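## Task

Find the printed block, which lies in either the top or the middle drawer of one of the two short, slim three-drawer filing cabinets, and set it down on the desk. Success requires that, at the end, every drawer in the room is completely closed, both cabinets remain roughly where they started, and the robot is neither tipped over nor left leaning (either of those is a failure). Anything that stays in place only because the robot is holding it does not count.

## Robot and tools

Robot: TidyBot++, a mobile base 0.54 m long, 0.50 m wide and 0.38 m tall on four driven casters, carrying one seven-joint arm with a two-finger gripper. The shoulder sits 0.12 m ahead of the base centre and 0.68 m off the floor. Cameras: base_camera (fixed on the base, 644x364 pinhole) and wrist_camera (on the hand, 644x476 fisheye, looking along the hand). Calibration K and T_world_to_cam are supplied per camera; there, world means the base frame, and wrist poses are less exact because joint reading errors add up. A loose object may occasionally get nudged by the scene.

Frames: the base frame has its origin on the floor below the base centre, x ahead, y to the left, z up. hand_pose is reported in it: the midpoint between the finger pads, its z axis along the fingers, its y axis the closing direction. The odometry frame is the base frame as it was when the scene began; heading is positive to the left, in -3.142..3.142. base_odometry counts wheel rotation, so slip looks like travel and drift of a few cm and degrees builds up. base_tilt is in degrees, forward and right positive when leaning that way, with roughly 1 degree of fixed bias.

execute_actions: argument actions is a list holding one action or none (none just reports state and images). An action may have base, joints, or both, plus optional speeds. base holds exactly one relative move, measured from where the base last reported itself: translate_m (metres, forward positive, -2 to 2), strafe_m (metres, left positive, -2 to 2) or rotate_rad (radians, counter-clockwise from above positive, -6.3 to 6.3). joints is a set of absolute targets keyed by name, in radians: joint_1_rad (any angle; positive turns the arm clockwise from above, opposite to rotate_rad), joint_2_rad shoulder -2.249..2.249, joint_3_rad any angle, joint_4_rad elbow -2.579..2.579, joint_5_rad any angle, joint_6_rad wrist -2.099..2.099, joint_7_rad any angle (hand pointing down: positive is counter-clockwise from above; at 1.57 the fingers open left/right), and gripper_pos from 0 (open) to 1 (closed). Done tolerances: 0.039 for joints 1-4, 0.056 for 5-7, 0.03 for the gripper. Any-angle joints go the short way; for bigger turns send steps below half a turn. speeds caps this action only: translate_m and strafe_m 0.05-0.5 m/s, rotate_rad 0.1-1.57 rad/s (defaults are the maxima). A base move needing over 8.667 s at its cap is refused; no action runs beyond 15 s. Unknown keys or out-of-range values reject the whole call with no motion. A joint or base left out may still be driving at an older target. cameras: list of base_camera, wrist_camera or all; omitted/null means all, [] means none.

wait: seconds, 0 to 10; the robot keeps its last command and the same state and images come back. zoom_image: camera (base_camera or wrist_camera) and region [x0, y0, x1, y1] in pixels of that camera's latest full image, origin top-left, at most 504x504. finished_scene: scene, the number of the current scene; ends it permanently and reports success, then gives the next task.

Results: base_status and joint_status tell how each commanded motion ended. done = reached (for the base, wheels turned enough even if slipping; a blocked base may say done while far short). off_target = stopped away from target, maybe still pushing. contact_stop / time_out = target dropped, holding where it stopped (base contact_stop means something shoved it after arrival; wheels keep pushing until the next base command). "joint command not followed" with a cause line means a self-collision check blocked the arm targets; named joints show not_followed and may be retried each action; the gripper still acts. There is no check against hitting the base. on_its_own covers motion you did not command. motor_effort gives percent of max per motor, peak in brackets, with bias and noise. ARM HIT = hard hit of arm on base or itself. A torque sensor at its limit freezes the arm and gripper for 10 s and skips the rest of the call while the base carries on. MOTOR HOT warns from 60 C; OVER-TEMPERATURE FAULT at 75 C makes the arm brake weakly and sink, with limit_stop_at_motor_heat on unfinished keys (resend them). pictures names the images in order. If any result reports a stop, later calls in the same reply are skipped.

Arm geometry: upper arm 0.42 m, forearm 0.31 m, hand 0.31 m to the hand point. With joint_1_rad 0, joint_3_rad 3.14, joint_5_rad 0, the arm moves in the base's x-z plane; segment tilts from vertical (forward positive) are joint_2_rad, joint_2_rad - joint_4_rad, and joint_2_rad - joint_4_rad - joint_6_rad. Hand point offset from shoulder: forward = sum of length*sin(tilt), up = sum of length*cos(tilt). Joints move up to 1.39 rad/s (1.22 for joints 5-7). The arm starts folded, hand down, reaching 0.08 m beyond the base front with the elbow as high as 1.15 m. A downward hand reaches at most about 0.94 m high, only near the base. Gripper gap is about 85*(1 - gripper_pos) mm; closing to 1 squeezes at 96-120 N per finger; done at 1 means empty, off_target means something is held. Closed fingertips reach about 20 mm beyond the hand point.

Accuracy: friction leaves joints slightly off even when done; repeating a target changes nothing. To correct, send last command + (wanted - read) for all seven joints. Expect 1-2 cm hand error, more when extended; trust the images. A held load makes the arm sag; never command a joint to its reading while carrying.

Avoid: dropping or slamming things, hard pushes, driving while the arm is snagged around 0.8 m or higher (tipping risk), sideways forces on a raised hand, and moving cabinets. If the robot leans, retract the arm or back off. Leave every drawer fully shut and the item resting on the desk unsupported before finishing.

Each tool is called after ">>>" as a command line: name --argument value for each argument, lists and objects as JSON in quotes; but a table of rows of numbers goes row by row, as --pt "numbers of a row", without its own name.

## Session

>>> execute_actions --actions '[]'

Scene clock: 0.00 s.
base_odometry: x=+0.000 y=+0.000 heading=+0.000 (m, m, rad; odometry frame)
base_tilt: forward=+0.2 right=+0.2 (deg)
base_status: not commanded
joint_positions: joint_1_rad=+0.032 joint_2_rad=-0.406 joint_3_rad=+3.141 joint_4_rad=-2.540 joint_5_rad=+0.023 joint_6_rad=-0.880 joint_7_rad=+1.539 gripper_pos=+0.000
joint_status: not commanded
motor_effort: joint_1_rad=-1 joint_2_rad=+2 joint_3_rad=-1 joint_4_rad=+13 joint_5_rad=+1 joint_6_rad=+0 joint_7_rad=-1 (%)
hand_pose: x=+0.2580 y=-0.0086 z=+0.5917 quat_wxyz=(+0.010, +0.998, -0.025, +0.064) (m; base frame)
pictures: base_camera, wrist_camera
Images, in order (width x height): base_camera 644x364, wrist_camera 644x476.

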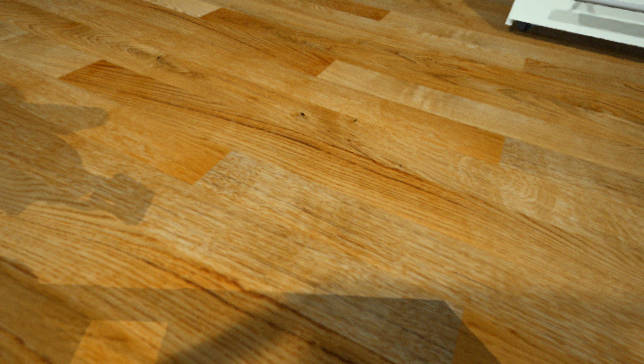

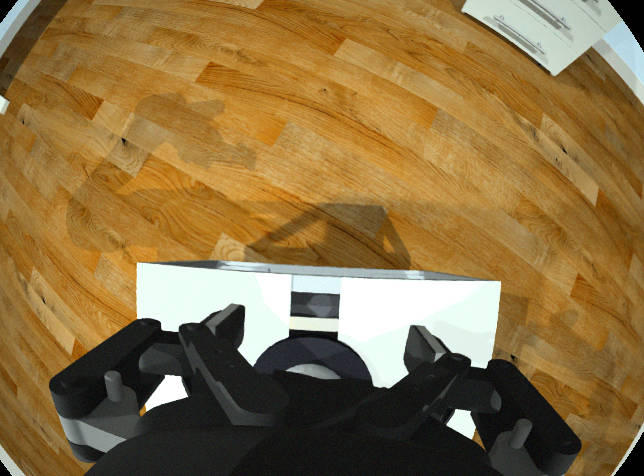

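>>> execute_actions --actions '[{"joints":{"joint_6_rad":0.3}}]'

Scene clock: 5.90 s.
base_odometry: x=+0.000 y=+0.000 heading=+0.000 (m, m, rad; odometry frame)
base_tilt: forward=+0.2 right=+0.3 (deg)
base_status: not commanded
joint_positions: joint_1_rad=+0.032 joint_2_rad=-0.406 joint_3_rad=+3.141 joint_4_rad=-2.539 joint_5_rad=+0.023 joint_6_rad=+0.288 joint_7_rad=+1.539 gripper_pos=+0.000
joint_status: all done
motor_effort: joint_1_rad=-1(1) joint_2_rad=-2(3) joint_3_rad=-1(1) joint_4_rad=+19(20) joint_5_rad=+1(1) joint_6_rad=+7(8) joint_7_rad=-1(1) (%)
hand_pose: x=+0.5183 y=-0.0091 z=+0.8167 quat_wxyz=(+0.004, +0.797, -0.014, +0.604) (m; base frame)
pictures: base_camera, wrist_camera
camera_calibration (this result's frames):
wrist_camera: T_world_to_cam=[[0.0880264, -0.993714, 0.0691661, -0.104722], [-0.347, -0.0956766, -0.932972, 0.989685], [0.933725, 0.0581255, -0.353241, -0.0576062], [0, 0, 0, 1]] pos_world=[0.406427, -0.00602562, 0.910243]
Images, in order (width x height): base_camera 644x364, wrist_camera 644x476.

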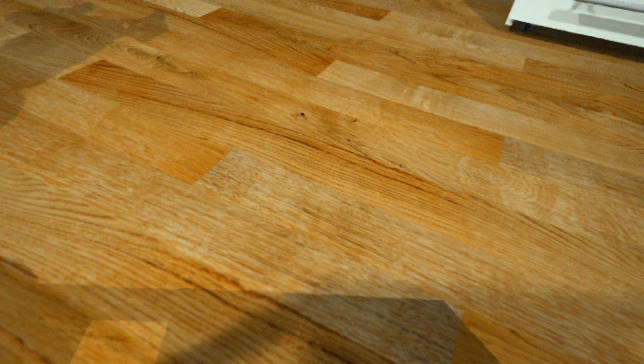

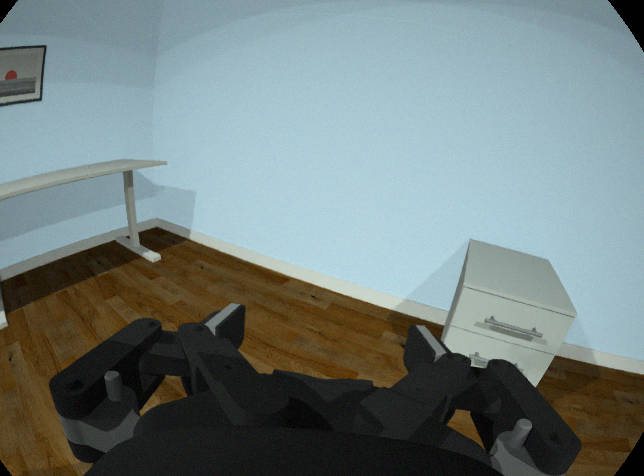

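>>> execute_actions --actions '[{"base":{"rotate_rad":-0.62}}]'

Scene clock: 13.13 s.
base_odometry: x=+0.000 y=+0.000 heading=-0.619 (m, m, rad; odometry frame)
base_tilt: forward=+0.2 right=+0.3 (deg)
base_status: done
joint_positions: joint_1_rad=+0.032 joint_2_rad=-0.406 joint_3_rad=+3.141 joint_4_rad=-2.539 joint_5_rad=+0.023 joint_6_rad=+0.288 joint_7_rad=+1.539 gripper_pos=+0.000
joint_status: not commanded
motor_effort: joint_1_rad=+0(2) joint_2_rad=-3(4) joint_3_rad=-1(1) joint_4_rad=+19(20) joint_5_rad=+1(0) joint_6_rad=+6(7) joint_7_rad=-1(1) (%)
hand_pose: x=+0.5183 y=-0.0091 z=+0.8167 quat_wxyz=(+0.004, +0.797, -0.014, +0.604) (m; base frame)
pictures: base_camera, wrist_camera
camera_calibration (this result's frames):
wrist_camera: T_world_to_cam=[[0.087985, -0.993718, 0.0691557, -0.10471], [-0.347004, -0.0956524, -0.932973, 0.989686], [0.933728, 0.0580904, -0.35324, -0.0576074], [0, 0, 0, 1]] pos_world=[0.406427, -0.00603996, 0.910243]
Images, in order (width x height): base_camera 644x364, wrist_camera 644x476.

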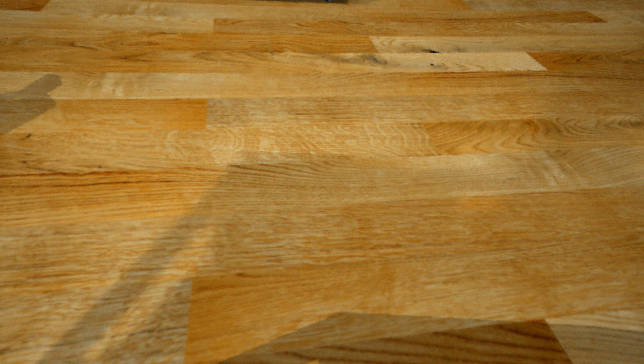

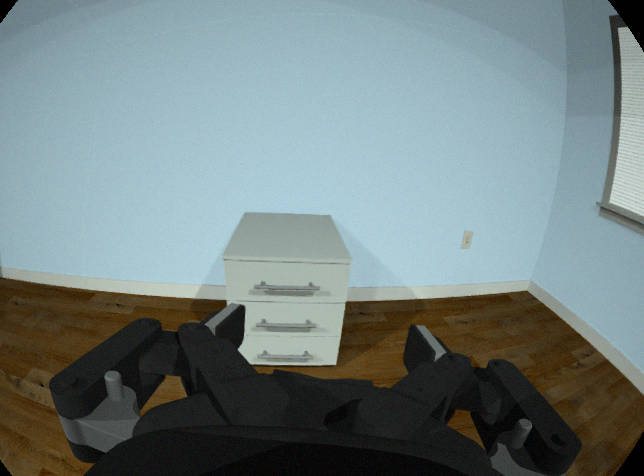

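>>> execute_actions --actions '[{"base":{"rotate_rad":0.125},"joints":{"joint_1_rad":0,"joint_5_rad":0,"joint_2_rad":1.3,"joint_4_rad":-1.34,"joint_6_rad":0.74,"joint_7_rad":1.57}}]' --cameras '[]'

>>> execute_actions --actions '[{"base":{"strafe_m":-0.05}}]'

Scene clock: 36.37 s.
base_odometry: x=+0.000 y=+0.000 heading=-0.495 (m, m, rad; odometry frame)
base_tilt: forward=+0.2 right=+0.2 (deg)
base_status: done
joint_positions: joint_1_rad=+0.012 joint_2_rad=+1.291 joint_3_rad=+3.140 joint_4_rad=-1.353 joint_5_rad=+0.023 joint_6_rad=+0.707 joint_7_rad=+1.549 gripper_pos=+0.000
joint_status: all done
motor_effort: joint_1_rad=+0(2) joint_2_rad=-43(45) joint_3_rad=-2(1) joint_4_rad=+13(20) joint_5_rad=+1(0) joint_6_rad=+7(6) joint_7_rad=+0(1) (%)
hand_pose: x=+0.9641 y=-0.0037 z=+0.4103 quat_wxyz=(-0.005, +0.824, -0.003, +0.567) (m; base frame)
pictures: none
No camera images: the call's "cameras" was empty. Leave "cameras" out to get every camera's image.

Scene clock: 37.67 s.
base_odometry: x=-0.024 y=-0.044 heading=-0.496 (m, m, rad; odometry frame)
base_tilt: forward=+0.2 right=+0.2 (deg)
base_status: done
joint_positions: joint_1_rad=+0.004 joint_2_rad=+1.291 joint_3_rad=+3.143 joint_4_rad=-1.352 joint_5_rad=+0.023 joint_6_rad=+0.708 joint_7_rad=+1.549 gripper_pos=+0.000
joint_status: not commanded
motor_effort: joint_1_rad=+0(5) joint_2_rad=-42(43) joint_3_rad=-2(5) joint_4_rad=+13(14) joint_5_rad=+1(1) joint_6_rad=+7(7) joint_7_rad=+0(1) (%)
hand_pose: x=+0.9644 y=+0.0025 z=+0.4107 quat_wxyz=(-0.006, +0.824, +0.001, +0.567) (m; base frame)
pictures: base_camera, wrist_camera
camera_calibration (this result's frames):
wrist_camera: T_world_to_cam=[[0.130742, -0.989573, 0.0604327, -0.142064], [-0.426972, -0.111215, -0.897399, 0.829357], [0.894763, 0.0915245, -0.437061, -0.546316], [0, 0, 0, 1]] pos_world=[0.86151, 0.00165561, 0.514077]
Images, in order (width x height): base_camera 644x364, wrist_camera 644x476.

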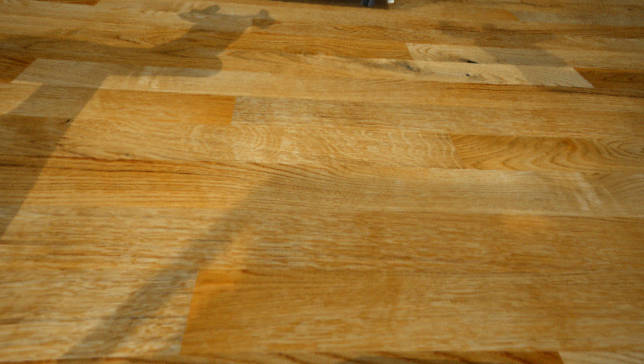

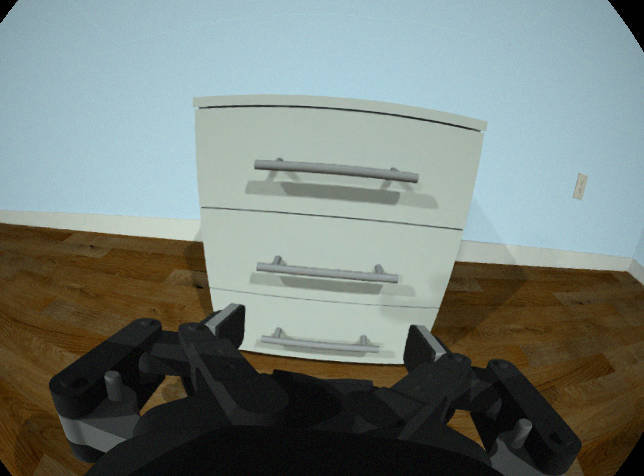

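>>> execute_actions --actions '[{"base":{"translate_m":0.2},"joints":{"joint_2_rad":1.27,"joint_6_rad":0.76,"joint_7_rad":0.0}}]' --cameras '["wrist_camera"]'

Scene clock: 47.93 s.
base_odometry: x=+0.152 y=-0.140 heading=-0.497 (m, m, rad; odometry frame)
base_tilt: forward=+0.2 right=+0.3 (deg)
base_status: done
joint_positions: joint_1_rad=+0.003 joint_2_rad=+1.289 joint_3_rad=+3.143 joint_4_rad=-1.344 joint_5_rad=+0.023 joint_6_rad=+0.727 joint_7_rad=+0.000 gripper_pos=+0.000
joint_status: all done
motor_effort: joint_1_rad=+0(4) joint_2_rad=-43(45) joint_3_rad=-2(4) joint_4_rad=+13(14) joint_5_rad=+1(1) joint_6_rad=+6(8) joint_7_rad=-1(1) (%)
hand_pose: x=+0.9700 y=+0.0029 z=+0.4213 quat_wxyz=(-0.409, +0.584, -0.569, +0.409) (m; base frame)
pictures: wrist_camera
camera_calibration (this result's frames):
wrist_camera: T_world_to_cam=[[-0.239844, -0.123556, -0.962917, 0.645101], [-0.129687, 0.987056, -0.0943506, 0.211458], [0.96211, 0.102249, -0.252764, -0.689671], [0, 0, 0, 1]] pos_world=[0.845687, -0.0584969, 0.466806]
Images, in order (width x height): wrist_camera 644x476.

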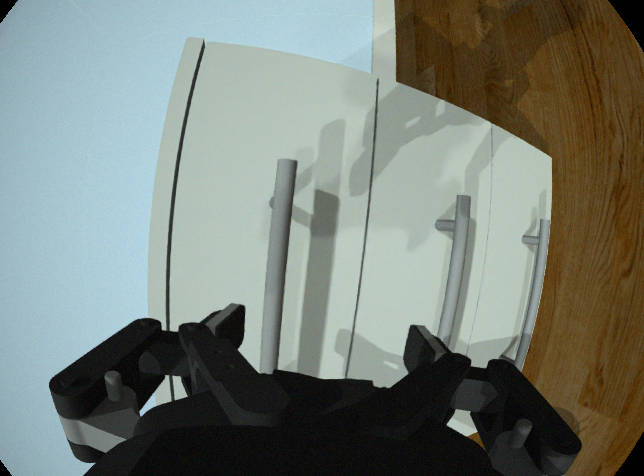

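>>> execute_actions --actions '[{"base":{"translate_m":0.06},"joints":{"joint_2_rad":1.25},"speeds":{"translate_m":0.1}}]' --cameras '["wrist_camera"]'

Scene clock: 55.20 s.
base_odometry: x=+0.205 y=-0.169 heading=-0.497 (m, m, rad; odometry frame)
base_tilt: forward=+0.3 right=+0.2 (deg)
base_status: done
joint_positions: joint_1_rad=+0.003 joint_2_rad=+1.264 joint_3_rad=+3.143 joint_4_rad=-1.342 joint_5_rad=+0.023 joint_6_rad=+0.729 joint_7_rad=+0.000 gripper_pos=+0.000
joint_status: all done
motor_effort: joint_1_rad=-1(4) joint_2_rad=-43(45) joint_3_rad=-2(4) joint_4_rad=+13(15) joint_5_rad=+1(0) joint_6_rad=+6(8) joint_7_rad=-1(2) (%)
hand_pose: x=+0.9772 y=+0.0031 z=+0.4443 quat_wxyz=(-0.418, +0.578, -0.563, +0.418) (m; base frame)
pictures: wrist_camera
camera_calibration (this result's frames):
wrist_camera: T_world_to_cam=[[-0.211739, -0.123699, -0.969467, 0.644394], [-0.127264, 0.987002, -0.0981404, 0.213595], [0.969005, 0.102598, -0.224729, -0.710112], [0, 0, 0, 1]] pos_world=[0.851729, -0.0582517, 0.486098]
Images, in order (width x height): wrist_camera 644x476.

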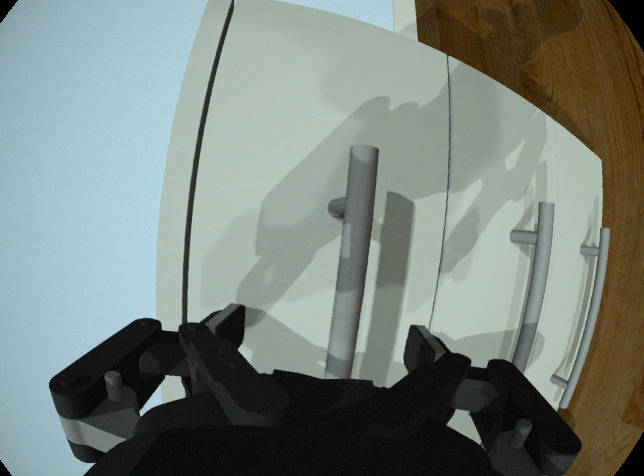

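>>> execute_actions --actions '[{"base":{"translate_m":0.01},"joints":{"joint_2_rad":1.29},"speeds":{"translate_m":0.05}}]' --cameras '["wrist_camera"]'

>>> execute_actions --actions '[{"joints":{"gripper_pos":1}}]' --cameras '["wrist_camera"]'

Scene clock: 62.57 s.
base_odometry: x=+0.214 y=-0.174 heading=-0.498 (m, m, rad; odometry frame)
base_tilt: forward=+0.2 right=+0.2 (deg)
base_status: done
joint_positions: joint_1_rad=+0.003 joint_2_rad=+1.281 joint_3_rad=+3.143 joint_4_rad=-1.352 joint_5_rad=+0.023 joint_6_rad=+0.740 joint_7_rad=+0.000 gripper_pos=+0.000
joint_status: all done
motor_effort: joint_1_rad=-1(4) joint_2_rad=-42(45) joint_3_rad=-2(4) joint_4_rad=+16(23) joint_5_rad=+1(2) joint_6_rad=+6(7) joint_7_rad=-1(1) (%)
hand_pose: x=+0.9705 y=+0.0030 z=+0.4290 quat_wxyz=(-0.413, +0.581, -0.567, +0.413) (m; base frame)
pictures: wrist_camera
camera_calibration (this result's frames):
wrist_camera: T_world_to_cam=[[-0.227039, -0.123284, -0.966051, 0.641495], [-0.128544, 0.98707, -0.0957569, 0.211582], [0.965365, 0.102439, -0.239951, -0.696906], [0, 0, 0, 1]] pos_world=[0.845611, -0.0583694, 0.472754]
Images, in order (width x height): wrist_camera 644x476.

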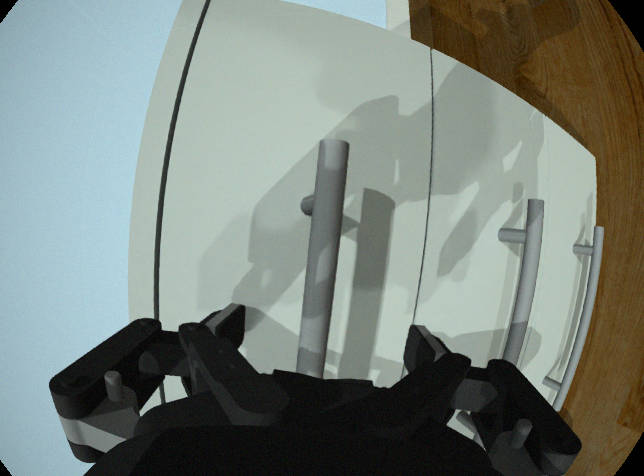

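Scene clock: 77.57 s.
base_odometry: x=+0.214 y=-0.173 heading=-0.498 (m, m, rad; odometry frame)
base_tilt: forward=+0.2 right=+0.3 (deg)
base_status: not commanded
joint_positions: joint_1_rad=+0.003 joint_2_rad=+1.277 joint_3_rad=+3.143 joint_4_rad=-1.354 joint_5_rad=+0.023 joint_6_rad=+0.752 joint_7_rad=+0.000 gripper_pos=+0.884
joint_status: gripper_pos off_target (ended at +0.884, target +1.000)
motor_effort: joint_1_rad=-4(3) joint_2_rad=-36(45) joint_3_rad=-4(4) joint_4_rad=+21(21) joint_5_rad=+1(1) joint_6_rad=+4(9) joint_7_rad=-2(2) (%)
hand_pose: x=+0.9717 y=+0.0029 z=+0.4344 quat_wxyz=(-0.417, +0.578, -0.564, +0.417) (m; base frame)
pictures: wrist_camera
camera_calibration (this result's frames):
wrist_camera: T_world_to_cam=[[-0.214193, -0.123076, -0.969006, 0.635802], [-0.127176, 0.9871, -0.0972622, 0.211719], [0.968477, 0.102402, -0.227083, -0.705399], [0, 0, 0, 1]] pos_world=[0.846273, -0.0585019, 0.476504]
Images, in order (width x height): wrist_camera 644x476.

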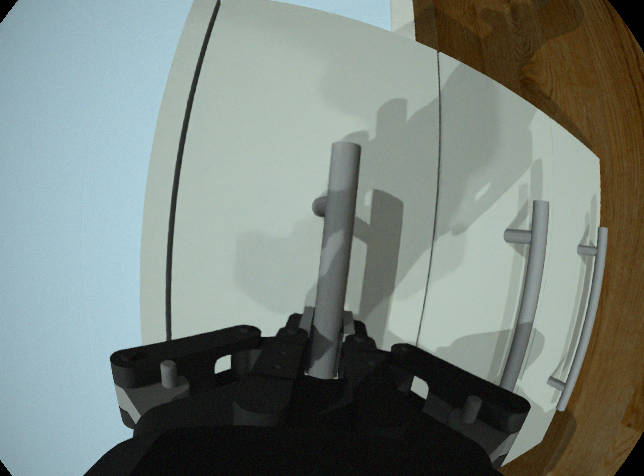

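>>> execute_actions --actions '[{"base":{"translate_m":-0.25},"speeds":{"translate_m":0.12}}]' --cameras '["wrist_camera"]'

Scene clock: 84.47 s.
base_odometry: x=-0.006 y=-0.054 heading=-0.498 (m, m, rad; odometry frame)
base_tilt: forward=+0.2 right=+0.2 (deg)
base_status: done
joint_positions: joint_1_rad=+0.013 joint_2_rad=+1.287 joint_3_rad=+3.144 joint_4_rad=-1.334 joint_5_rad=+0.023 joint_6_rad=+0.752 joint_7_rad=+0.000 gripper_pos=+0.884
joint_status: not commanded
motor_effort: joint_1_rad=-5(5) joint_2_rad=-42(47) joint_3_rad=-5(5) joint_4_rad=+13(16) joint_5_rad=+2(2) joint_6_rad=+6(9) joint_7_rad=-1(2) (%)
hand_pose: x=+0.9766 y=-0.0062 z=+0.4350 quat_wxyz=(-0.417, +0.573, -0.564, +0.422) (m; base frame)
pictures: wrist_camera
camera_calibration (this result's frames):
wrist_camera: T_world_to_cam=[[-0.205557, -0.122356, -0.970966, 0.628768], [-0.116097, 0.988196, -0.0999488, 0.211751], [0.971734, 0.0921812, -0.217335, -0.716552], [0, 0, 0, 1]] pos_world=[0.850129, -0.0662652, 0.475945]
Images, in order (width x height): wrist_camera 644x476.

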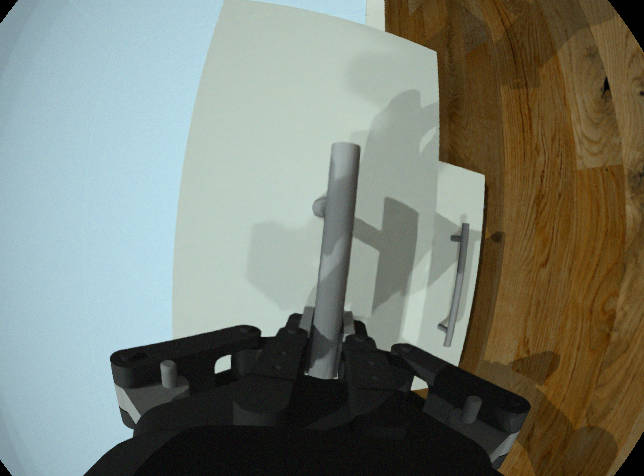

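>>> execute_actions --actions '[{"joints":{"gripper_pos":0}}]' --cameras '[]'

>>> execute_actions --actions '[{"base":{"translate_m":-0.14}}]' --cameras '[]'

>>> execute_actions --actions '[{"joints":{"joint_2_rad":0.9,"joint_4_rad":-0.9,"joint_6_rad":-0.6,"joint_7_rad":1.57}}]' --cameras '["wrist_camera"]'

Scene clock: 91.90 s.
base_odometry: x=-0.006 y=-0.054 heading=-0.498 (m, m, rad; odometry frame)
base_tilt: forward=+0.2 right=+0.2 (deg)
base_status: not commanded
joint_positions: joint_1_rad=+0.001 joint_2_rad=+1.287 joint_3_rad=+3.144 joint_4_rad=-1.337 joint_5_rad=+0.023 joint_6_rad=+0.752 joint_7_rad=+0.000 gripper_pos=+0.000
joint_status: all done
motor_effort: joint_1_rad=-1(5) joint_2_rad=-43(46) joint_3_rad=-2(5) joint_4_rad=+13(16) joint_5_rad=+1(2) joint_6_rad=+6(8) joint_7_rad=-1(1) (%)
hand_pose: x=+0.9755 y=+0.0042 z=+0.4335 quat_wxyz=(-0.419, +0.577, -0.562, +0.419) (m; base frame)
pictures: none
No camera images: the call's "cameras" was empty. Leave "cameras" out to get every camera's image.

Scene clock: 93.30 s.
base_odometry: x=-0.129 y=+0.013 heading=-0.499 (m, m, rad; odometry frame)
base_tilt: forward=+0.2 right=+0.2 (deg)
base_status: done
joint_positions: joint_1_rad=+0.001 joint_2_rad=+1.287 joint_3_rad=+3.144 joint_4_rad=-1.340 joint_5_rad=+0.023 joint_6_rad=+0.752 joint_7_rad=+0.000 gripper_pos=+0.000
joint_status: not commanded
motor_effort: joint_1_rad=-1(4) joint_2_rad=-43(45) joint_3_rad=-2(4) joint_4_rad=+14(14) joint_5_rad=+1(0) joint_6_rad=+7(7) joint_7_rad=-1(1) (%)
hand_pose: x=+0.9746 y=+0.0043 z=+0.4323 quat_wxyz=(-0.418, +0.578, -0.562, +0.418) (m; base frame)
pictures: none
No camera images: the call's "cameras" was empty. Leave "cameras" out to get every camera's image.

Scene clock: 95.27 s.
base_odometry: x=-0.129 y=+0.013 heading=-0.499 (m, m, rad; odometry frame)
base_tilt: forward=+0.3 right=+0.2 (deg)
base_status: not commanded
joint_positions: joint_1_rad=+0.001 joint_2_rad=+0.899 joint_3_rad=+3.144 joint_4_rad=-0.905 joint_5_rad=+0.023 joint_6_rad=-0.572 joint_7_rad=+1.559 gripper_pos=+0.000
joint_status: all done
motor_effort: joint_1_rad=-1(1) joint_2_rad=-43(47) joint_3_rad=-2(2) joint_4_rad=+20(21) joint_5_rad=+1(1) joint_6_rad=+5(8) joint_7_rad=-1(2) (%)
hand_pose: x=+0.9700 y=-0.0047 z=+0.6465 quat_wxyz=(+0.008, +0.928, +0.000, +0.374) (m; base frame)
pictures: wrist_camera
camera_calibration (this result's frames):
wrist_camera: T_world_to_cam=[[0.134415, -0.990578, 0.0262379, -0.145565], [-0.769701, -0.121047, -0.626823, 1.20001], [0.624093, 0.0640591, -0.77872, 0.0357277], [0, 0, 0, 1]] pos_world=[0.92092, -0.00122478, 0.783837]
Images, in order (width x height): wrist_camera 644x476.

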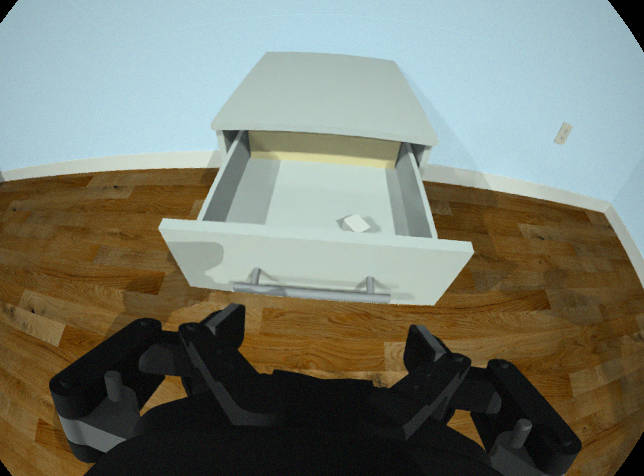

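>>> execute_actions --actions '[{"base":{"translate_m":0.5},"joints":{"joint_1_rad":0.07,"joint_2_rad":0.8,"joint_4_rad":-0.95,"joint_6_rad":-1.41},"speeds":{"translate_m":0.3}}]' --cameras '["wrist_camera"]'

Scene clock: 105.97 s.
base_odometry: x=+0.310 y=-0.227 heading=-0.500 (m, m, rad; odometry frame)
base_tilt: forward=+0.3 right=+0.2 (deg)
base_status: done
joint_positions: joint_1_rad=+0.069 joint_2_rad=+0.811 joint_3_rad=+3.144 joint_4_rad=-0.944 joint_5_rad=+0.023 joint_6_rad=-1.402 joint_7_rad=+1.559 gripper_pos=+0.000
joint_status: all done
motor_effort: joint_1_rad=+0(4) joint_2_rad=-39(44) joint_3_rad=-2(3) joint_4_rad=+16(20) joint_5_rad=+1(1) joint_6_rad=-1(5) joint_7_rad=-1(1) (%)
hand_pose: x=+0.7265 y=-0.0485 z=+0.6030 quat_wxyz=(+0.012, +0.999, -0.039, -0.008) (m; base frame)
pictures: wrist_camera
camera_calibration (this result's frames):
wrist_camera: T_world_to_cam=[[0.0293953, -0.997326, -0.0669056, -0.0230113], [-0.994641, -0.0358225, 0.0969879, 0.711084], [-0.0991253, 0.0636961, -0.993034, 0.811252], [0, 0, 0, 1]] pos_world=[0.788365, -0.0491505, 0.735095]
Images, in order (width x height): wrist_camera 644x476.

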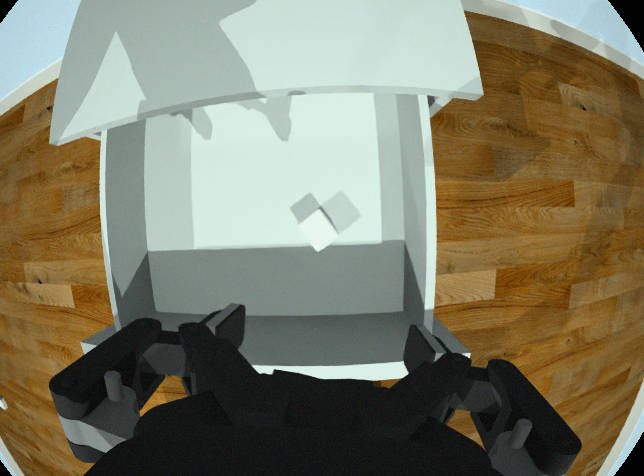

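>>> execute_actions --actions '[{"base":{"translate_m":0.03},"joints":{"joint_1_rad":0.035,"joint_7_rad":2.27,"gripper_pos":0.25}}]' --cameras '[]'

>>> execute_actions --actions '[{"joints":{"joint_2_rad":0.975,"joint_4_rad":-1.1,"joint_6_rad":-1.06}}]' --cameras '["wrist_camera"]'

Scene clock: 117.73 s.
base_odometry: x=+0.336 y=-0.241 heading=-0.500 (m, m, rad; odometry frame)
base_tilt: forward=+0.3 right=+0.3 (deg)
base_status: done
joint_positions: joint_1_rad=+0.042 joint_2_rad=+0.809 joint_3_rad=+3.144 joint_4_rad=-0.944 joint_5_rad=+0.023 joint_6_rad=-1.402 joint_7_rad=+2.271 gripper_pos=+0.250
joint_status: all done
motor_effort: joint_1_rad=-1(4) joint_2_rad=-38(41) joint_3_rad=-2(3) joint_4_rad=+17(18) joint_5_rad=+1(1) joint_6_rad=-1(1) joint_7_rad=+0(1) (%)
hand_pose: x=+0.7275 y=-0.0325 z=+0.6037 quat_wxyz=(+0.009, +0.946, +0.324, -0.011) (m; base frame)
pictures: none
No camera images: the call's "cameras" was empty. Leave "cameras" out to get every camera's image.

Scene clock: 119.20 s.
base_odometry: x=+0.336 y=-0.241 heading=-0.500 (m, m, rad; odometry frame)
base_tilt: forward=+0.3 right=+0.2 (deg)
base_status: not commanded
joint_positions: joint_1_rad=+0.042 joint_2_rad=+0.980 joint_3_rad=+3.144 joint_4_rad=-1.101 joint_5_rad=+0.023 joint_6_rad=-1.089 joint_7_rad=+2.271 gripper_pos=+0.250
joint_status: all done
motor_effort: joint_1_rad=-1(1) joint_2_rad=-40(45) joint_3_rad=-2(2) joint_4_rad=+15(17) joint_5_rad=+1(1) joint_6_rad=-1(1) joint_7_rad=-1(1) (%)
hand_pose: x=+0.7332 y=-0.0322 z=+0.4514 quat_wxyz=(+0.005, +0.945, +0.327, -0.017) (m; base frame)
pictures: wrist_camera
camera_calibration (this result's frames):
wrist_camera: T_world_to_cam=[[0.694834, -0.712867, -0.0950033, -0.483086], [-0.703629, -0.701175, 0.115149, 0.490075], [-0.1487, -0.0131626, -0.988795, 0.692258], [0, 0, 0, 1]] pos_world=[0.783435, 0.00836462, 0.582175]
Images, in order (width x height): wrist_camera 644x476.

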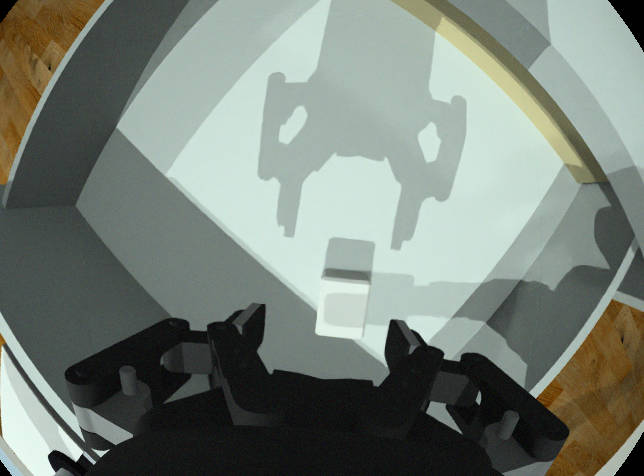

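>>> execute_actions --actions '[{"joints":{"joint_1_rad":0.065,"joint_2_rad":1.065,"joint_4_rad":-1.125,"joint_6_rad":-0.915}}]' --cameras '["wrist_camera"]'

Scene clock: 127.53 s.
base_odometry: x=+0.336 y=-0.241 heading=-0.500 (m, m, rad; odometry frame)
base_tilt: forward=+0.3 right=+0.2 (deg)
base_status: not commanded
joint_positions: joint_1_rad=+0.058 joint_2_rad=+1.062 joint_3_rad=+3.144 joint_4_rad=-1.119 joint_5_rad=+0.023 joint_6_rad=-0.942 joint_7_rad=+2.271 gripper_pos=+0.250
joint_status: all done
motor_effort: joint_1_rad=-1(1) joint_2_rad=-41(43) joint_3_rad=-2(2) joint_4_rad=+14(16) joint_5_rad=+1(1) joint_6_rad=+0(1) joint_7_rad=+0(0) (%)
hand_pose: x=+0.7486 y=-0.0420 z=+0.3955 quat_wxyz=(+0.013, +0.947, +0.321, +0.005) (m; base frame)
pictures: wrist_camera
camera_calibration (this result's frames):
wrist_camera: T_world_to_cam=[[0.689749, -0.721395, -0.0619336, -0.515764], [-0.716798, -0.692414, 0.0822409, 0.523714], [-0.102212, -0.0123317, -0.994686, 0.606692], [0, 0, 0, 1]] pos_world=[0.793156, -0.00196185, 0.528455]
Images, in order (width x height): wrist_camera 644x476.

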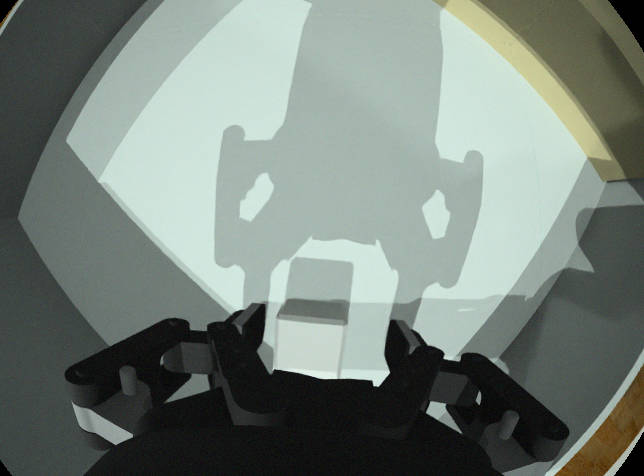

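>>> execute_actions --actions '[{"base":{"translate_m":-0.012},"speeds":{"translate_m":0.05}}]' --cameras '["wrist_camera"]'

>>> execute_actions --actions '[{"joints":{"gripper_pos":0.68}}]' --cameras '["wrist_camera"]'

Scene clock: 136.17 s.
base_odometry: x=+0.325 y=-0.236 heading=-0.500 (m, m, rad; odometry frame)
base_tilt: forward=+0.3 right=+0.2 (deg)
base_status: done
joint_positions: joint_1_rad=+0.058 joint_2_rad=+1.062 joint_3_rad=+3.144 joint_4_rad=-1.120 joint_5_rad=+0.023 joint_6_rad=-0.942 joint_7_rad=+2.271 gripper_pos=+0.250
joint_status: not commanded
motor_effort: joint_1_rad=-1(3) joint_2_rad=-41(43) joint_3_rad=-2(3) joint_4_rad=+14(14) joint_5_rad=+1(1) joint_6_rad=+0(1) joint_7_rad=-1(1) (%)
hand_pose: x=+0.7479 y=-0.0424 z=+0.3951 quat_wxyz=(+0.013, +0.947, +0.321, +0.004) (m; base frame)
pictures: wrist_camera
camera_calibration (this result's frames):
wrist_camera: T_world_to_cam=[[0.689231, -0.721813, -0.0628203, -0.514858], [-0.717122, -0.691981, 0.0830547, 0.522962], [-0.10342, -0.0121941, -0.994563, 0.607089], [0, 0, 0, 1]] pos_world=[0.792669, -0.00234796, 0.52801]
Images, in order (width x height): wrist_camera 644x476.

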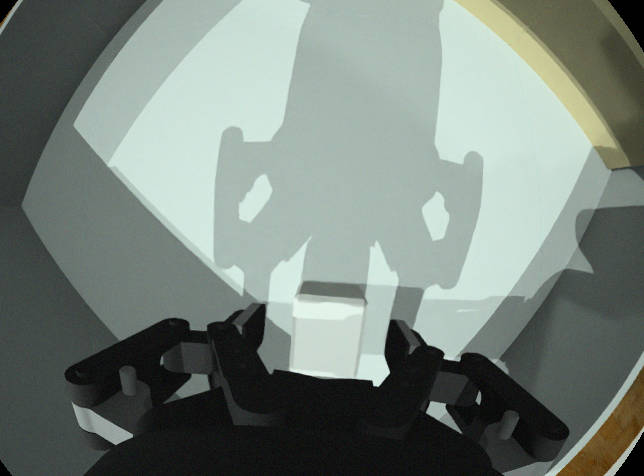

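Scene clock: 136.93 s.
base_odometry: x=+0.325 y=-0.236 heading=-0.500 (m, m, rad; odometry frame)
base_tilt: forward=+0.3 right=+0.3 (deg)
base_status: not commanded
joint_positions: joint_1_rad=+0.058 joint_2_rad=+1.054 joint_3_rad=+3.143 joint_4_rad=-1.120 joint_5_rad=+0.023 joint_6_rad=-0.942 joint_7_rad=+2.271 gripper_pos=+0.665
joint_status: all done
motor_effort: joint_1_rad=+0(2) joint_2_rad=-35(40) joint_3_rad=-1(1) joint_4_rad=+12(14) joint_5_rad=+1(3) joint_6_rad=+0(1) joint_7_rad=-1(1) (%)
hand_pose: x=+0.7503 y=-0.0421 z=+0.4004 quat_wxyz=(+0.014, +0.947, +0.321, +0.008) (m; base frame)
pictures: wrist_camera
camera_calibration (this result's frames):
wrist_camera: T_world_to_cam=[[0.689913, -0.721626, -0.0572357, -0.518697], [-0.717622, -0.69218, 0.0768468, 0.5273], [-0.0950721, -0.011944, -0.995399, 0.606673], [0, 0, 0, 1]] pos_world=[0.793936, -0.00207247, 0.533672]
Images, in order (width x height): wrist_camera 644x476.

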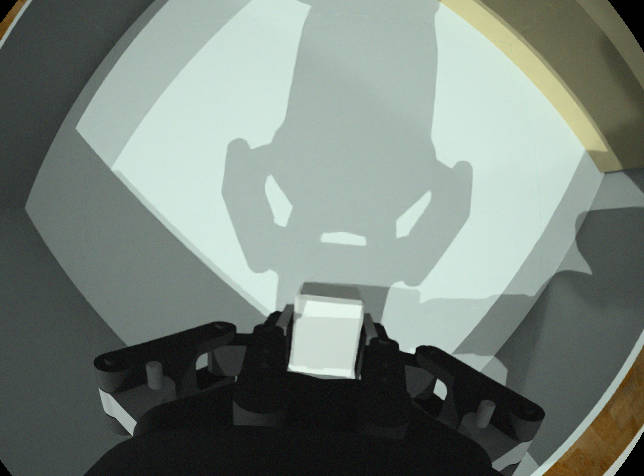

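>>> execute_actions --actions '[{"joints":{"gripper_pos":0.693}}]' --cameras '[]'

>>> execute_actions --actions '[{"joints":{"joint_1_rad":0,"joint_2_rad":0.8,"joint_4_rad":-0.97,"joint_6_rad":-1.39}}]' --cameras '["wrist_camera"]'

>>> execute_actions --actions '[{"base":{"translate_m":-0.2},"joints":{"joint_7_rad":3.14}}]' --cameras '["wrist_camera"]'

Scene clock: 150.27 s.
base_odometry: x=+0.325 y=-0.236 heading=-0.500 (m, m, rad; odometry frame)
base_tilt: forward=+0.2 right=+0.3 (deg)
base_status: not commanded
joint_positions: joint_1_rad=+0.058 joint_2_rad=+1.054 joint_3_rad=+3.143 joint_4_rad=-1.120 joint_5_rad=+0.023 joint_6_rad=-0.942 joint_7_rad=+2.271 gripper_pos=+0.672
joint_status: all done
motor_effort: joint_1_rad=+0(1) joint_2_rad=-36(36) joint_3_rad=-1(1) joint_4_rad=+13(12) joint_5_rad=+1(1) joint_6_rad=+0(1) joint_7_rad=-1(0) (%)
hand_pose: x=+0.7504 y=-0.0421 z=+0.4005 quat_wxyz=(+0.014, +0.947, +0.321, +0.008) (m; base frame)
pictures: none
No camera images: the call's "cameras" was empty. Leave "cameras" out to get every camera's image.

Scene clock: 151.90 s.
base_odometry: x=+0.325 y=-0.236 heading=-0.500 (m, m, rad; odometry frame)
base_tilt: forward=+0.2 right=+0.2 (deg)
base_status: not commanded
joint_positions: joint_1_rad=+0.005 joint_2_rad=+0.796 joint_3_rad=+3.143 joint_4_rad=-0.969 joint_5_rad=+0.023 joint_6_rad=-1.361 joint_7_rad=+2.271 gripper_pos=+0.672
joint_status: all done
motor_effort: joint_1_rad=+0(1) joint_2_rad=-38(44) joint_3_rad=-2(3) joint_4_rad=+17(16) joint_5_rad=+1(2) joint_6_rad=+0(1) joint_7_rad=-1(1) (%)
hand_pose: x=+0.7331 y=-0.0095 z=+0.6043 quat_wxyz=(+0.014, +0.940, +0.342, +0.003) (m; base frame)
pictures: wrist_camera
camera_calibration (this result's frames):
wrist_camera: T_world_to_cam=[[0.720358, -0.690823, -0.0620386, -0.49077], [-0.685721, -0.722763, 0.086027, 0.49253], [-0.104269, -0.0194291, -0.994359, 0.814516], [0, 0, 0, 1]] pos_world=[0.776196, 0.0327732, 0.737104]
Images, in order (width x height): wrist_camera 644x476.

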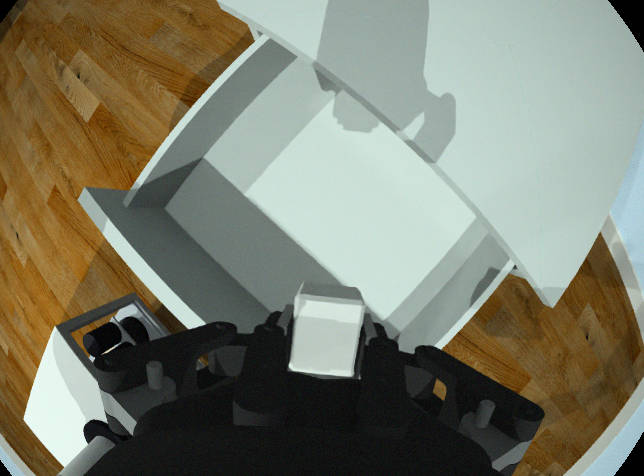

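Scene clock: 153.63 s.
base_odometry: x=+0.150 y=-0.140 heading=-0.501 (m, m, rad; odometry frame)
base_tilt: forward=+0.2 right=+0.3 (deg)
base_status: done
joint_positions: joint_1_rad=+0.003 joint_2_rad=+0.797 joint_3_rad=+3.143 joint_4_rad=-0.969 joint_5_rad=+0.023 joint_6_rad=-1.363 joint_7_rad=+3.140 gripper_pos=+0.672
joint_status: all done
motor_effort: joint_1_rad=+0(3) joint_2_rad=-38(42) joint_3_rad=-2(3) joint_4_rad=+17(18) joint_5_rad=+1(2) joint_6_rad=-1(1) joint_7_rad=-1(1) (%)
hand_pose: x=+0.7322 y=-0.0080 z=+0.6035 quat_wxyz=(+0.013, +0.707, +0.707, -0.004) (m; base frame)
pictures: wrist_camera
camera_calibration (this result's frames):
wrist_camera: T_world_to_cam=[[0.991193, 0.105667, -0.0798175, -0.670389], [0.113722, -0.988033, 0.104202, -0.105338], [-0.0678516, -0.112361, -0.991348, 0.784393], [0, 0, 0, 1]] pos_world=[0.729687, 0.0548963, 0.735074]
Images, in order (width x height): wrist_camera 644x476.

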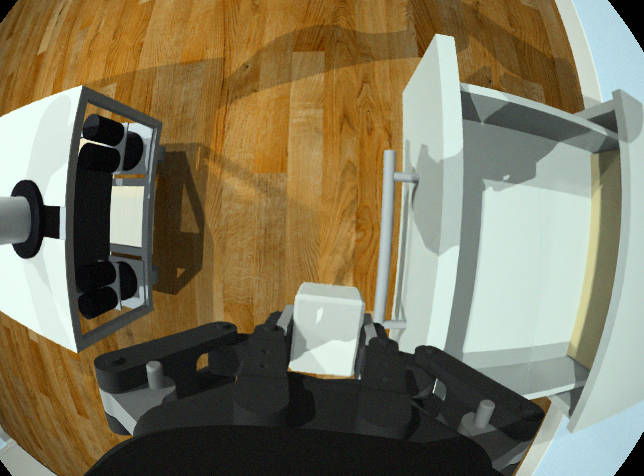

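>>> execute_actions --actions '[{"base":{"translate_m":-0.02},"joints":{"joint_2_rad":1.0,"joint_4_rad":-1.12,"joint_6_rad":-0.92}}]' --cameras '["wrist_camera"]'

>>> execute_actions --actions '[{"base":{"translate_m":0.25},"speeds":{"translate_m":0.1}}]' --cameras '["wrist_camera"]'

Scene clock: 161.40 s.
base_odometry: x=+0.132 y=-0.130 heading=-0.501 (m, m, rad; odometry frame)
base_tilt: forward=+0.2 right=+0.2 (deg)
base_status: done
joint_positions: joint_1_rad=+0.003 joint_2_rad=+1.006 joint_3_rad=+3.143 joint_4_rad=-1.122 joint_5_rad=+0.023 joint_6_rad=-0.949 joint_7_rad=+3.140 gripper_pos=+0.672
joint_status: all done
motor_effort: joint_1_rad=-1(3) joint_2_rad=-41(46) joint_3_rad=-2(3) joint_4_rad=+14(16) joint_5_rad=+1(0) joint_6_rad=+1(0) joint_7_rad=-1(2) (%)
hand_pose: x=+0.7615 y=-0.0070 z=+0.4303 quat_wxyz=(+0.030, +0.704, +0.710, +0.016) (m; base frame)
pictures: wrist_camera
camera_calibration (this result's frames):
wrist_camera: T_world_to_cam=[[0.993014, 0.114801, -0.0272901, -0.737261], [0.117089, -0.987311, 0.107267, -0.093494], [-0.0146296, -0.109713, -0.993856, 0.575375], [0, 0, 0, 1]] pos_world=[0.751474, 0.0554561, 0.561748]
Images, in order (width x height): wrist_camera 644x476.

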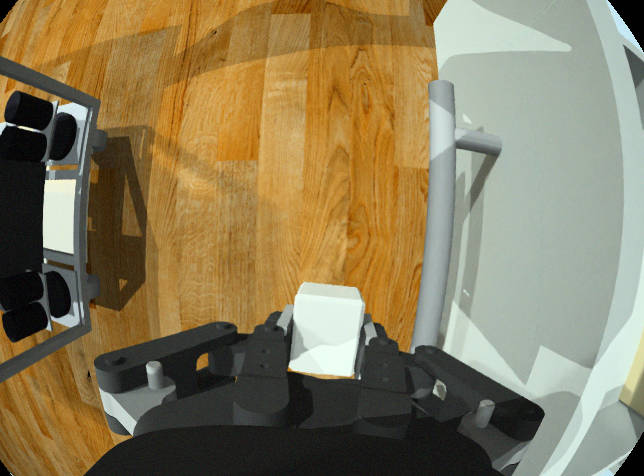

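Scene clock: 164.47 s.
base_odometry: x=+0.351 y=-0.251 heading=-0.501 (m, m, rad; odometry frame)
base_tilt: forward=+0.2 right=+0.3 (deg)
base_status: done
joint_positions: joint_1_rad=+0.003 joint_2_rad=+1.006 joint_3_rad=+3.143 joint_4_rad=-1.126 joint_5_rad=+0.023 joint_6_rad=-0.950 joint_7_rad=+3.140 gripper_pos=+0.672
joint_status: not commanded
motor_effort: joint_1_rad=-1(4) joint_2_rad=-40(42) joint_3_rad=-2(3) joint_4_rad=+14(22) joint_5_rad=+1(0) joint_6_rad=+0(9) joint_7_rad=-1(0) (%)
hand_pose: x=+0.7592 y=-0.0070 z=+0.4290 quat_wxyz=(+0.028, +0.704, +0.710, +0.014) (m; base frame)
pictures: wrist_camera
camera_calibration (this result's frames):
wrist_camera: T_world_to_cam=[[0.992865, 0.114787, -0.0323027, -0.732752], [0.117616, -0.987314, 0.106664, -0.0932226], [-0.0196491, -0.109703, -0.99377, 0.577848], [0, 0, 0, 1]] pos_world=[0.749842, 0.0554621, 0.560522]
Images, in order (width x height): wrist_camera 644x476.

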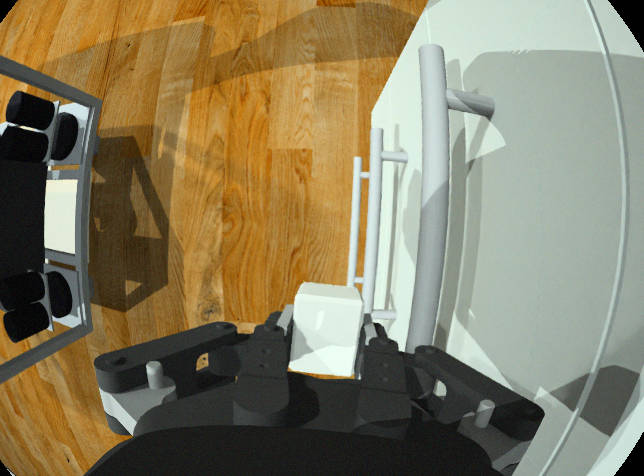

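>>> execute_actions --actions '[{"base":{"translate_m":0.02},"speeds":{"translate_m":0.05}}]' --cameras '["wrist_camera"]'

>>> execute_actions --actions '[{"base":{"translate_m":-0.3}}]' --cameras '[]'

>>> execute_actions --actions '[{"base":{"rotate_rad":1.57},"joints":{"joint_2_rad":0.0,"joint_4_rad":-1.6,"joint_6_rad":-0.4,"joint_7_rad":1.57},"speeds":{"rotate_rad":0.8}}]'

Scene clock: 171.87 s.
base_odometry: x=+0.369 y=-0.260 heading=-0.502 (m, m, rad; odometry frame)
base_tilt: forward=+0.2 right=+0.3 (deg)
base_status: done
joint_positions: joint_1_rad=+0.003 joint_2_rad=+1.006 joint_3_rad=+3.143 joint_4_rad=-1.145 joint_5_rad=+0.023 joint_6_rad=-0.951 joint_7_rad=+3.140 gripper_pos=+0.672
joint_status: not commanded
motor_effort: joint_1_rad=-1(4) joint_2_rad=-44(43) joint_3_rad=-3(4) joint_4_rad=+18(24) joint_5_rad=+1(0) joint_6_rad=+4(9) joint_7_rad=-2(1) (%)
hand_pose: x=+0.7496 y=-0.0069 z=+0.4237 quat_wxyz=(+0.021, +0.704, +0.710, +0.007) (m; base frame)
pictures: wrist_camera
camera_calibration (this result's frames):
wrist_camera: T_world_to_cam=[[0.99197, 0.114884, -0.0528948, -0.714019], [0.119898, -0.987308, 0.104152, -0.0920496], [-0.040258, -0.109658, -0.993154, 0.587521], [0, 0, 0, 1]] pos_world=[0.742974, 0.0555746, 0.555318]
Images, in order (width x height): wrist_camera 644x476.

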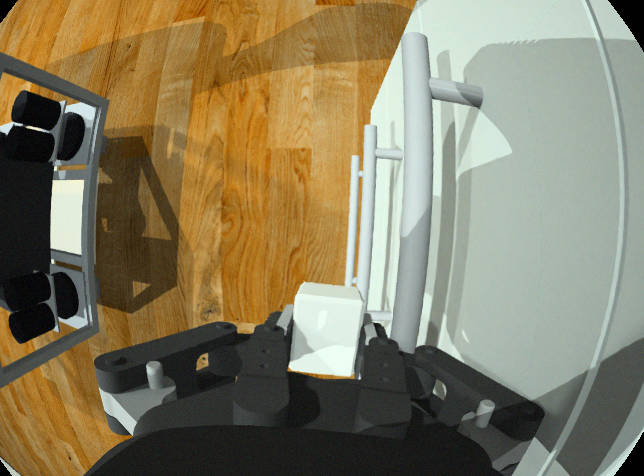

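Scene clock: 173.87 s.
base_odometry: x=+0.106 y=-0.116 heading=-0.502 (m, m, rad; odometry frame)
base_tilt: forward=+0.2 right=+0.3 (deg)
base_status: done
joint_positions: joint_1_rad=+0.000 joint_2_rad=+1.005 joint_3_rad=+3.143 joint_4_rad=-1.120 joint_5_rad=+0.023 joint_6_rad=-0.948 joint_7_rad=+3.140 gripper_pos=+0.672
joint_status: not commanded
motor_effort: joint_1_rad=+0(5) joint_2_rad=-41(43) joint_3_rad=-2(4) joint_4_rad=+15(19) joint_5_rad=+1(2) joint_6_rad=+0(3) joint_7_rad=-1(2) (%)
hand_pose: x=+0.7631 y=-0.0051 z=+0.4314 quat_wxyz=(+0.031, +0.703, +0.710, +0.017) (m; base frame)
pictures: none
No camera images: the call's "cameras" was empty. Leave "cameras" out to get every camera's image.

Scene clock: 176.80 s.
base_odometry: x=+0.106 y=-0.116 heading=+1.068 (m, m, rad; odometry frame)
base_tilt: forward=+0.2 right=+0.3 (deg)
base_status: done
joint_positions: joint_1_rad=-0.005 joint_2_rad=+0.012 joint_3_rad=+3.138 joint_4_rad=-1.588 joint_5_rad=+0.023 joint_6_rad=-0.431 joint_7_rad=+1.587 gripper_pos=+0.672
joint_status: all done
motor_effort: joint_1_rad=-1(6) joint_2_rad=-20(43) joint_3_rad=-1(5) joint_4_rad=+22(22) joint_5_rad=+1(0) joint_6_rad=+6(7) joint_7_rad=-1(1) (%)
hand_pose: x=+0.7170 y=+0.0036 z=+0.9553 quat_wxyz=(+0.012, +0.849, +0.017, +0.527) (m; base frame)
pictures: base_camera, wrist_camera
camera_calibration (this result's frames):
wrist_camera: T_world_to_cam=[[0.144734, -0.98498, 0.094167, -0.183801], [-0.508478, -0.155681, -0.846884, 1.22295], [0.848824, 0.0746911, -0.523373, 0.0284016], [0, 0, 0, 1]] pos_world=[0.624336, 0.00722793, 1.06787]
Images, in order (width x height): base_camera 644x364, wrist_camera 644x476.

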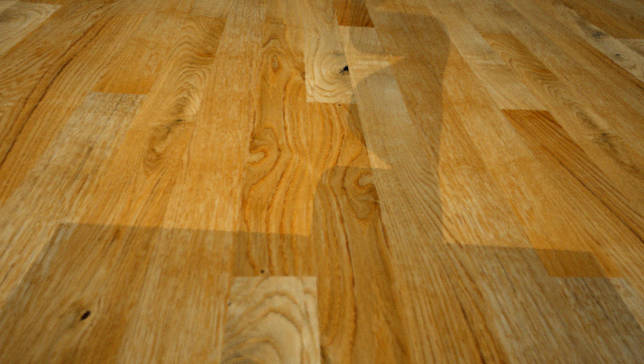

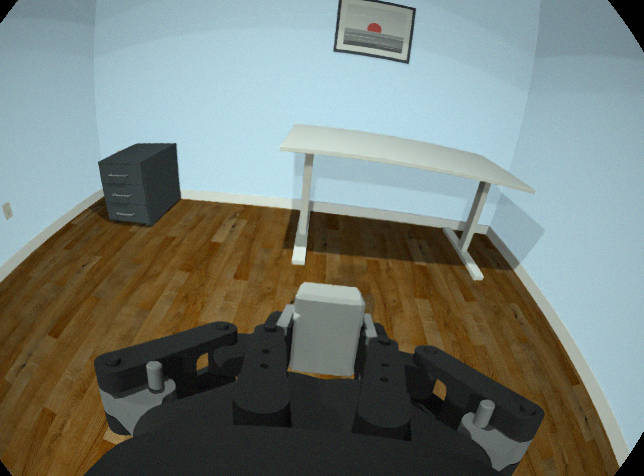

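>>> execute_actions --actions '[{"base":{"translate_m":1.4}}]'

>>> zoom_image --camera "wrist_camera" --region '[0, 60, 300, 300]'

Scene clock: 186.47 s.
base_odometry: x=+0.779 y=+1.112 heading=+1.069 (m, m, rad; odometry frame)
base_tilt: forward=+0.3 right=+0.2 (deg)
base_status: done
joint_positions: joint_1_rad=-0.005 joint_2_rad=+0.007 joint_3_rad=+3.138 joint_4_rad=-1.592 joint_5_rad=+0.023 joint_6_rad=-0.429 joint_7_rad=+1.587 gripper_pos=+0.672
joint_status: not commanded
motor_effort: joint_1_rad=-1(0) joint_2_rad=-19(22) joint_3_rad=-1(0) joint_4_rad=+22(22) joint_5_rad=+1(1) joint_6_rad=+6(7) joint_7_rad=-1(1) (%)
hand_pose: x=+0.7156 y=+0.0036 z=+0.9564 quat_wxyz=(+0.012, +0.849, +0.017, +0.529) (m; base frame)
pictures: base_camera, wrist_camera
camera_calibration (this result's frames):
wrist_camera: T_world_to_cam=[[0.144511, -0.984974, 0.0945676, -0.183907], [-0.506064, -0.155696, -0.848327, 1.22275], [0.850303, 0.0747356, -0.520959, 0.0268467], [0, 0, 0, 1]] pos_world=[0.62254, 0.00722716, 1.06867]
Images, in order (width x height): base_camera 644x364, wrist_camera 644x476.

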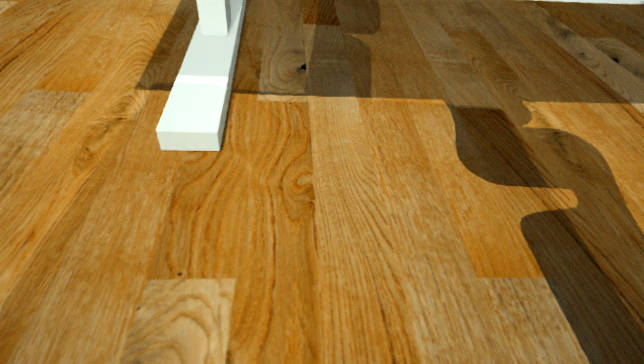

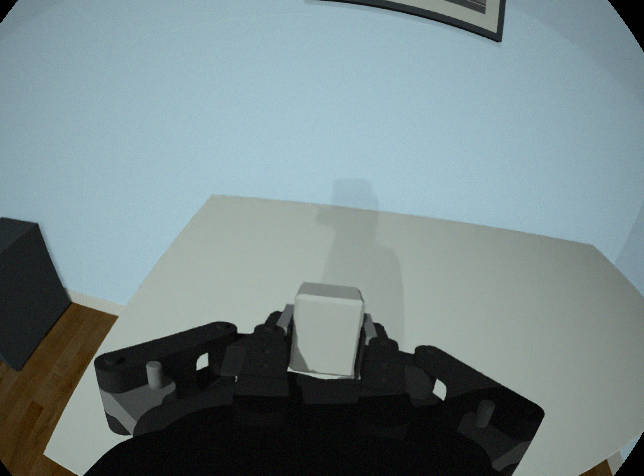

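Region (0, 60, 300, 300) of wrist_camera's 644x476 image, scaled by 1.680; it fills the top 403 rows of this view, and the rest is white.

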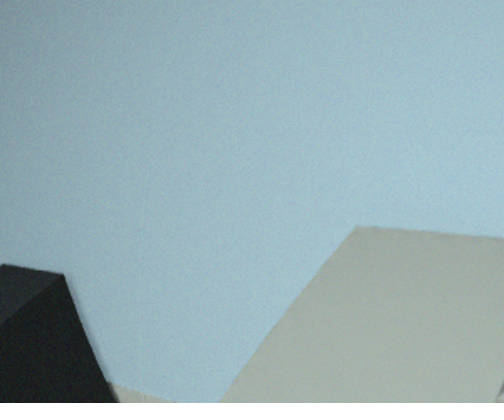

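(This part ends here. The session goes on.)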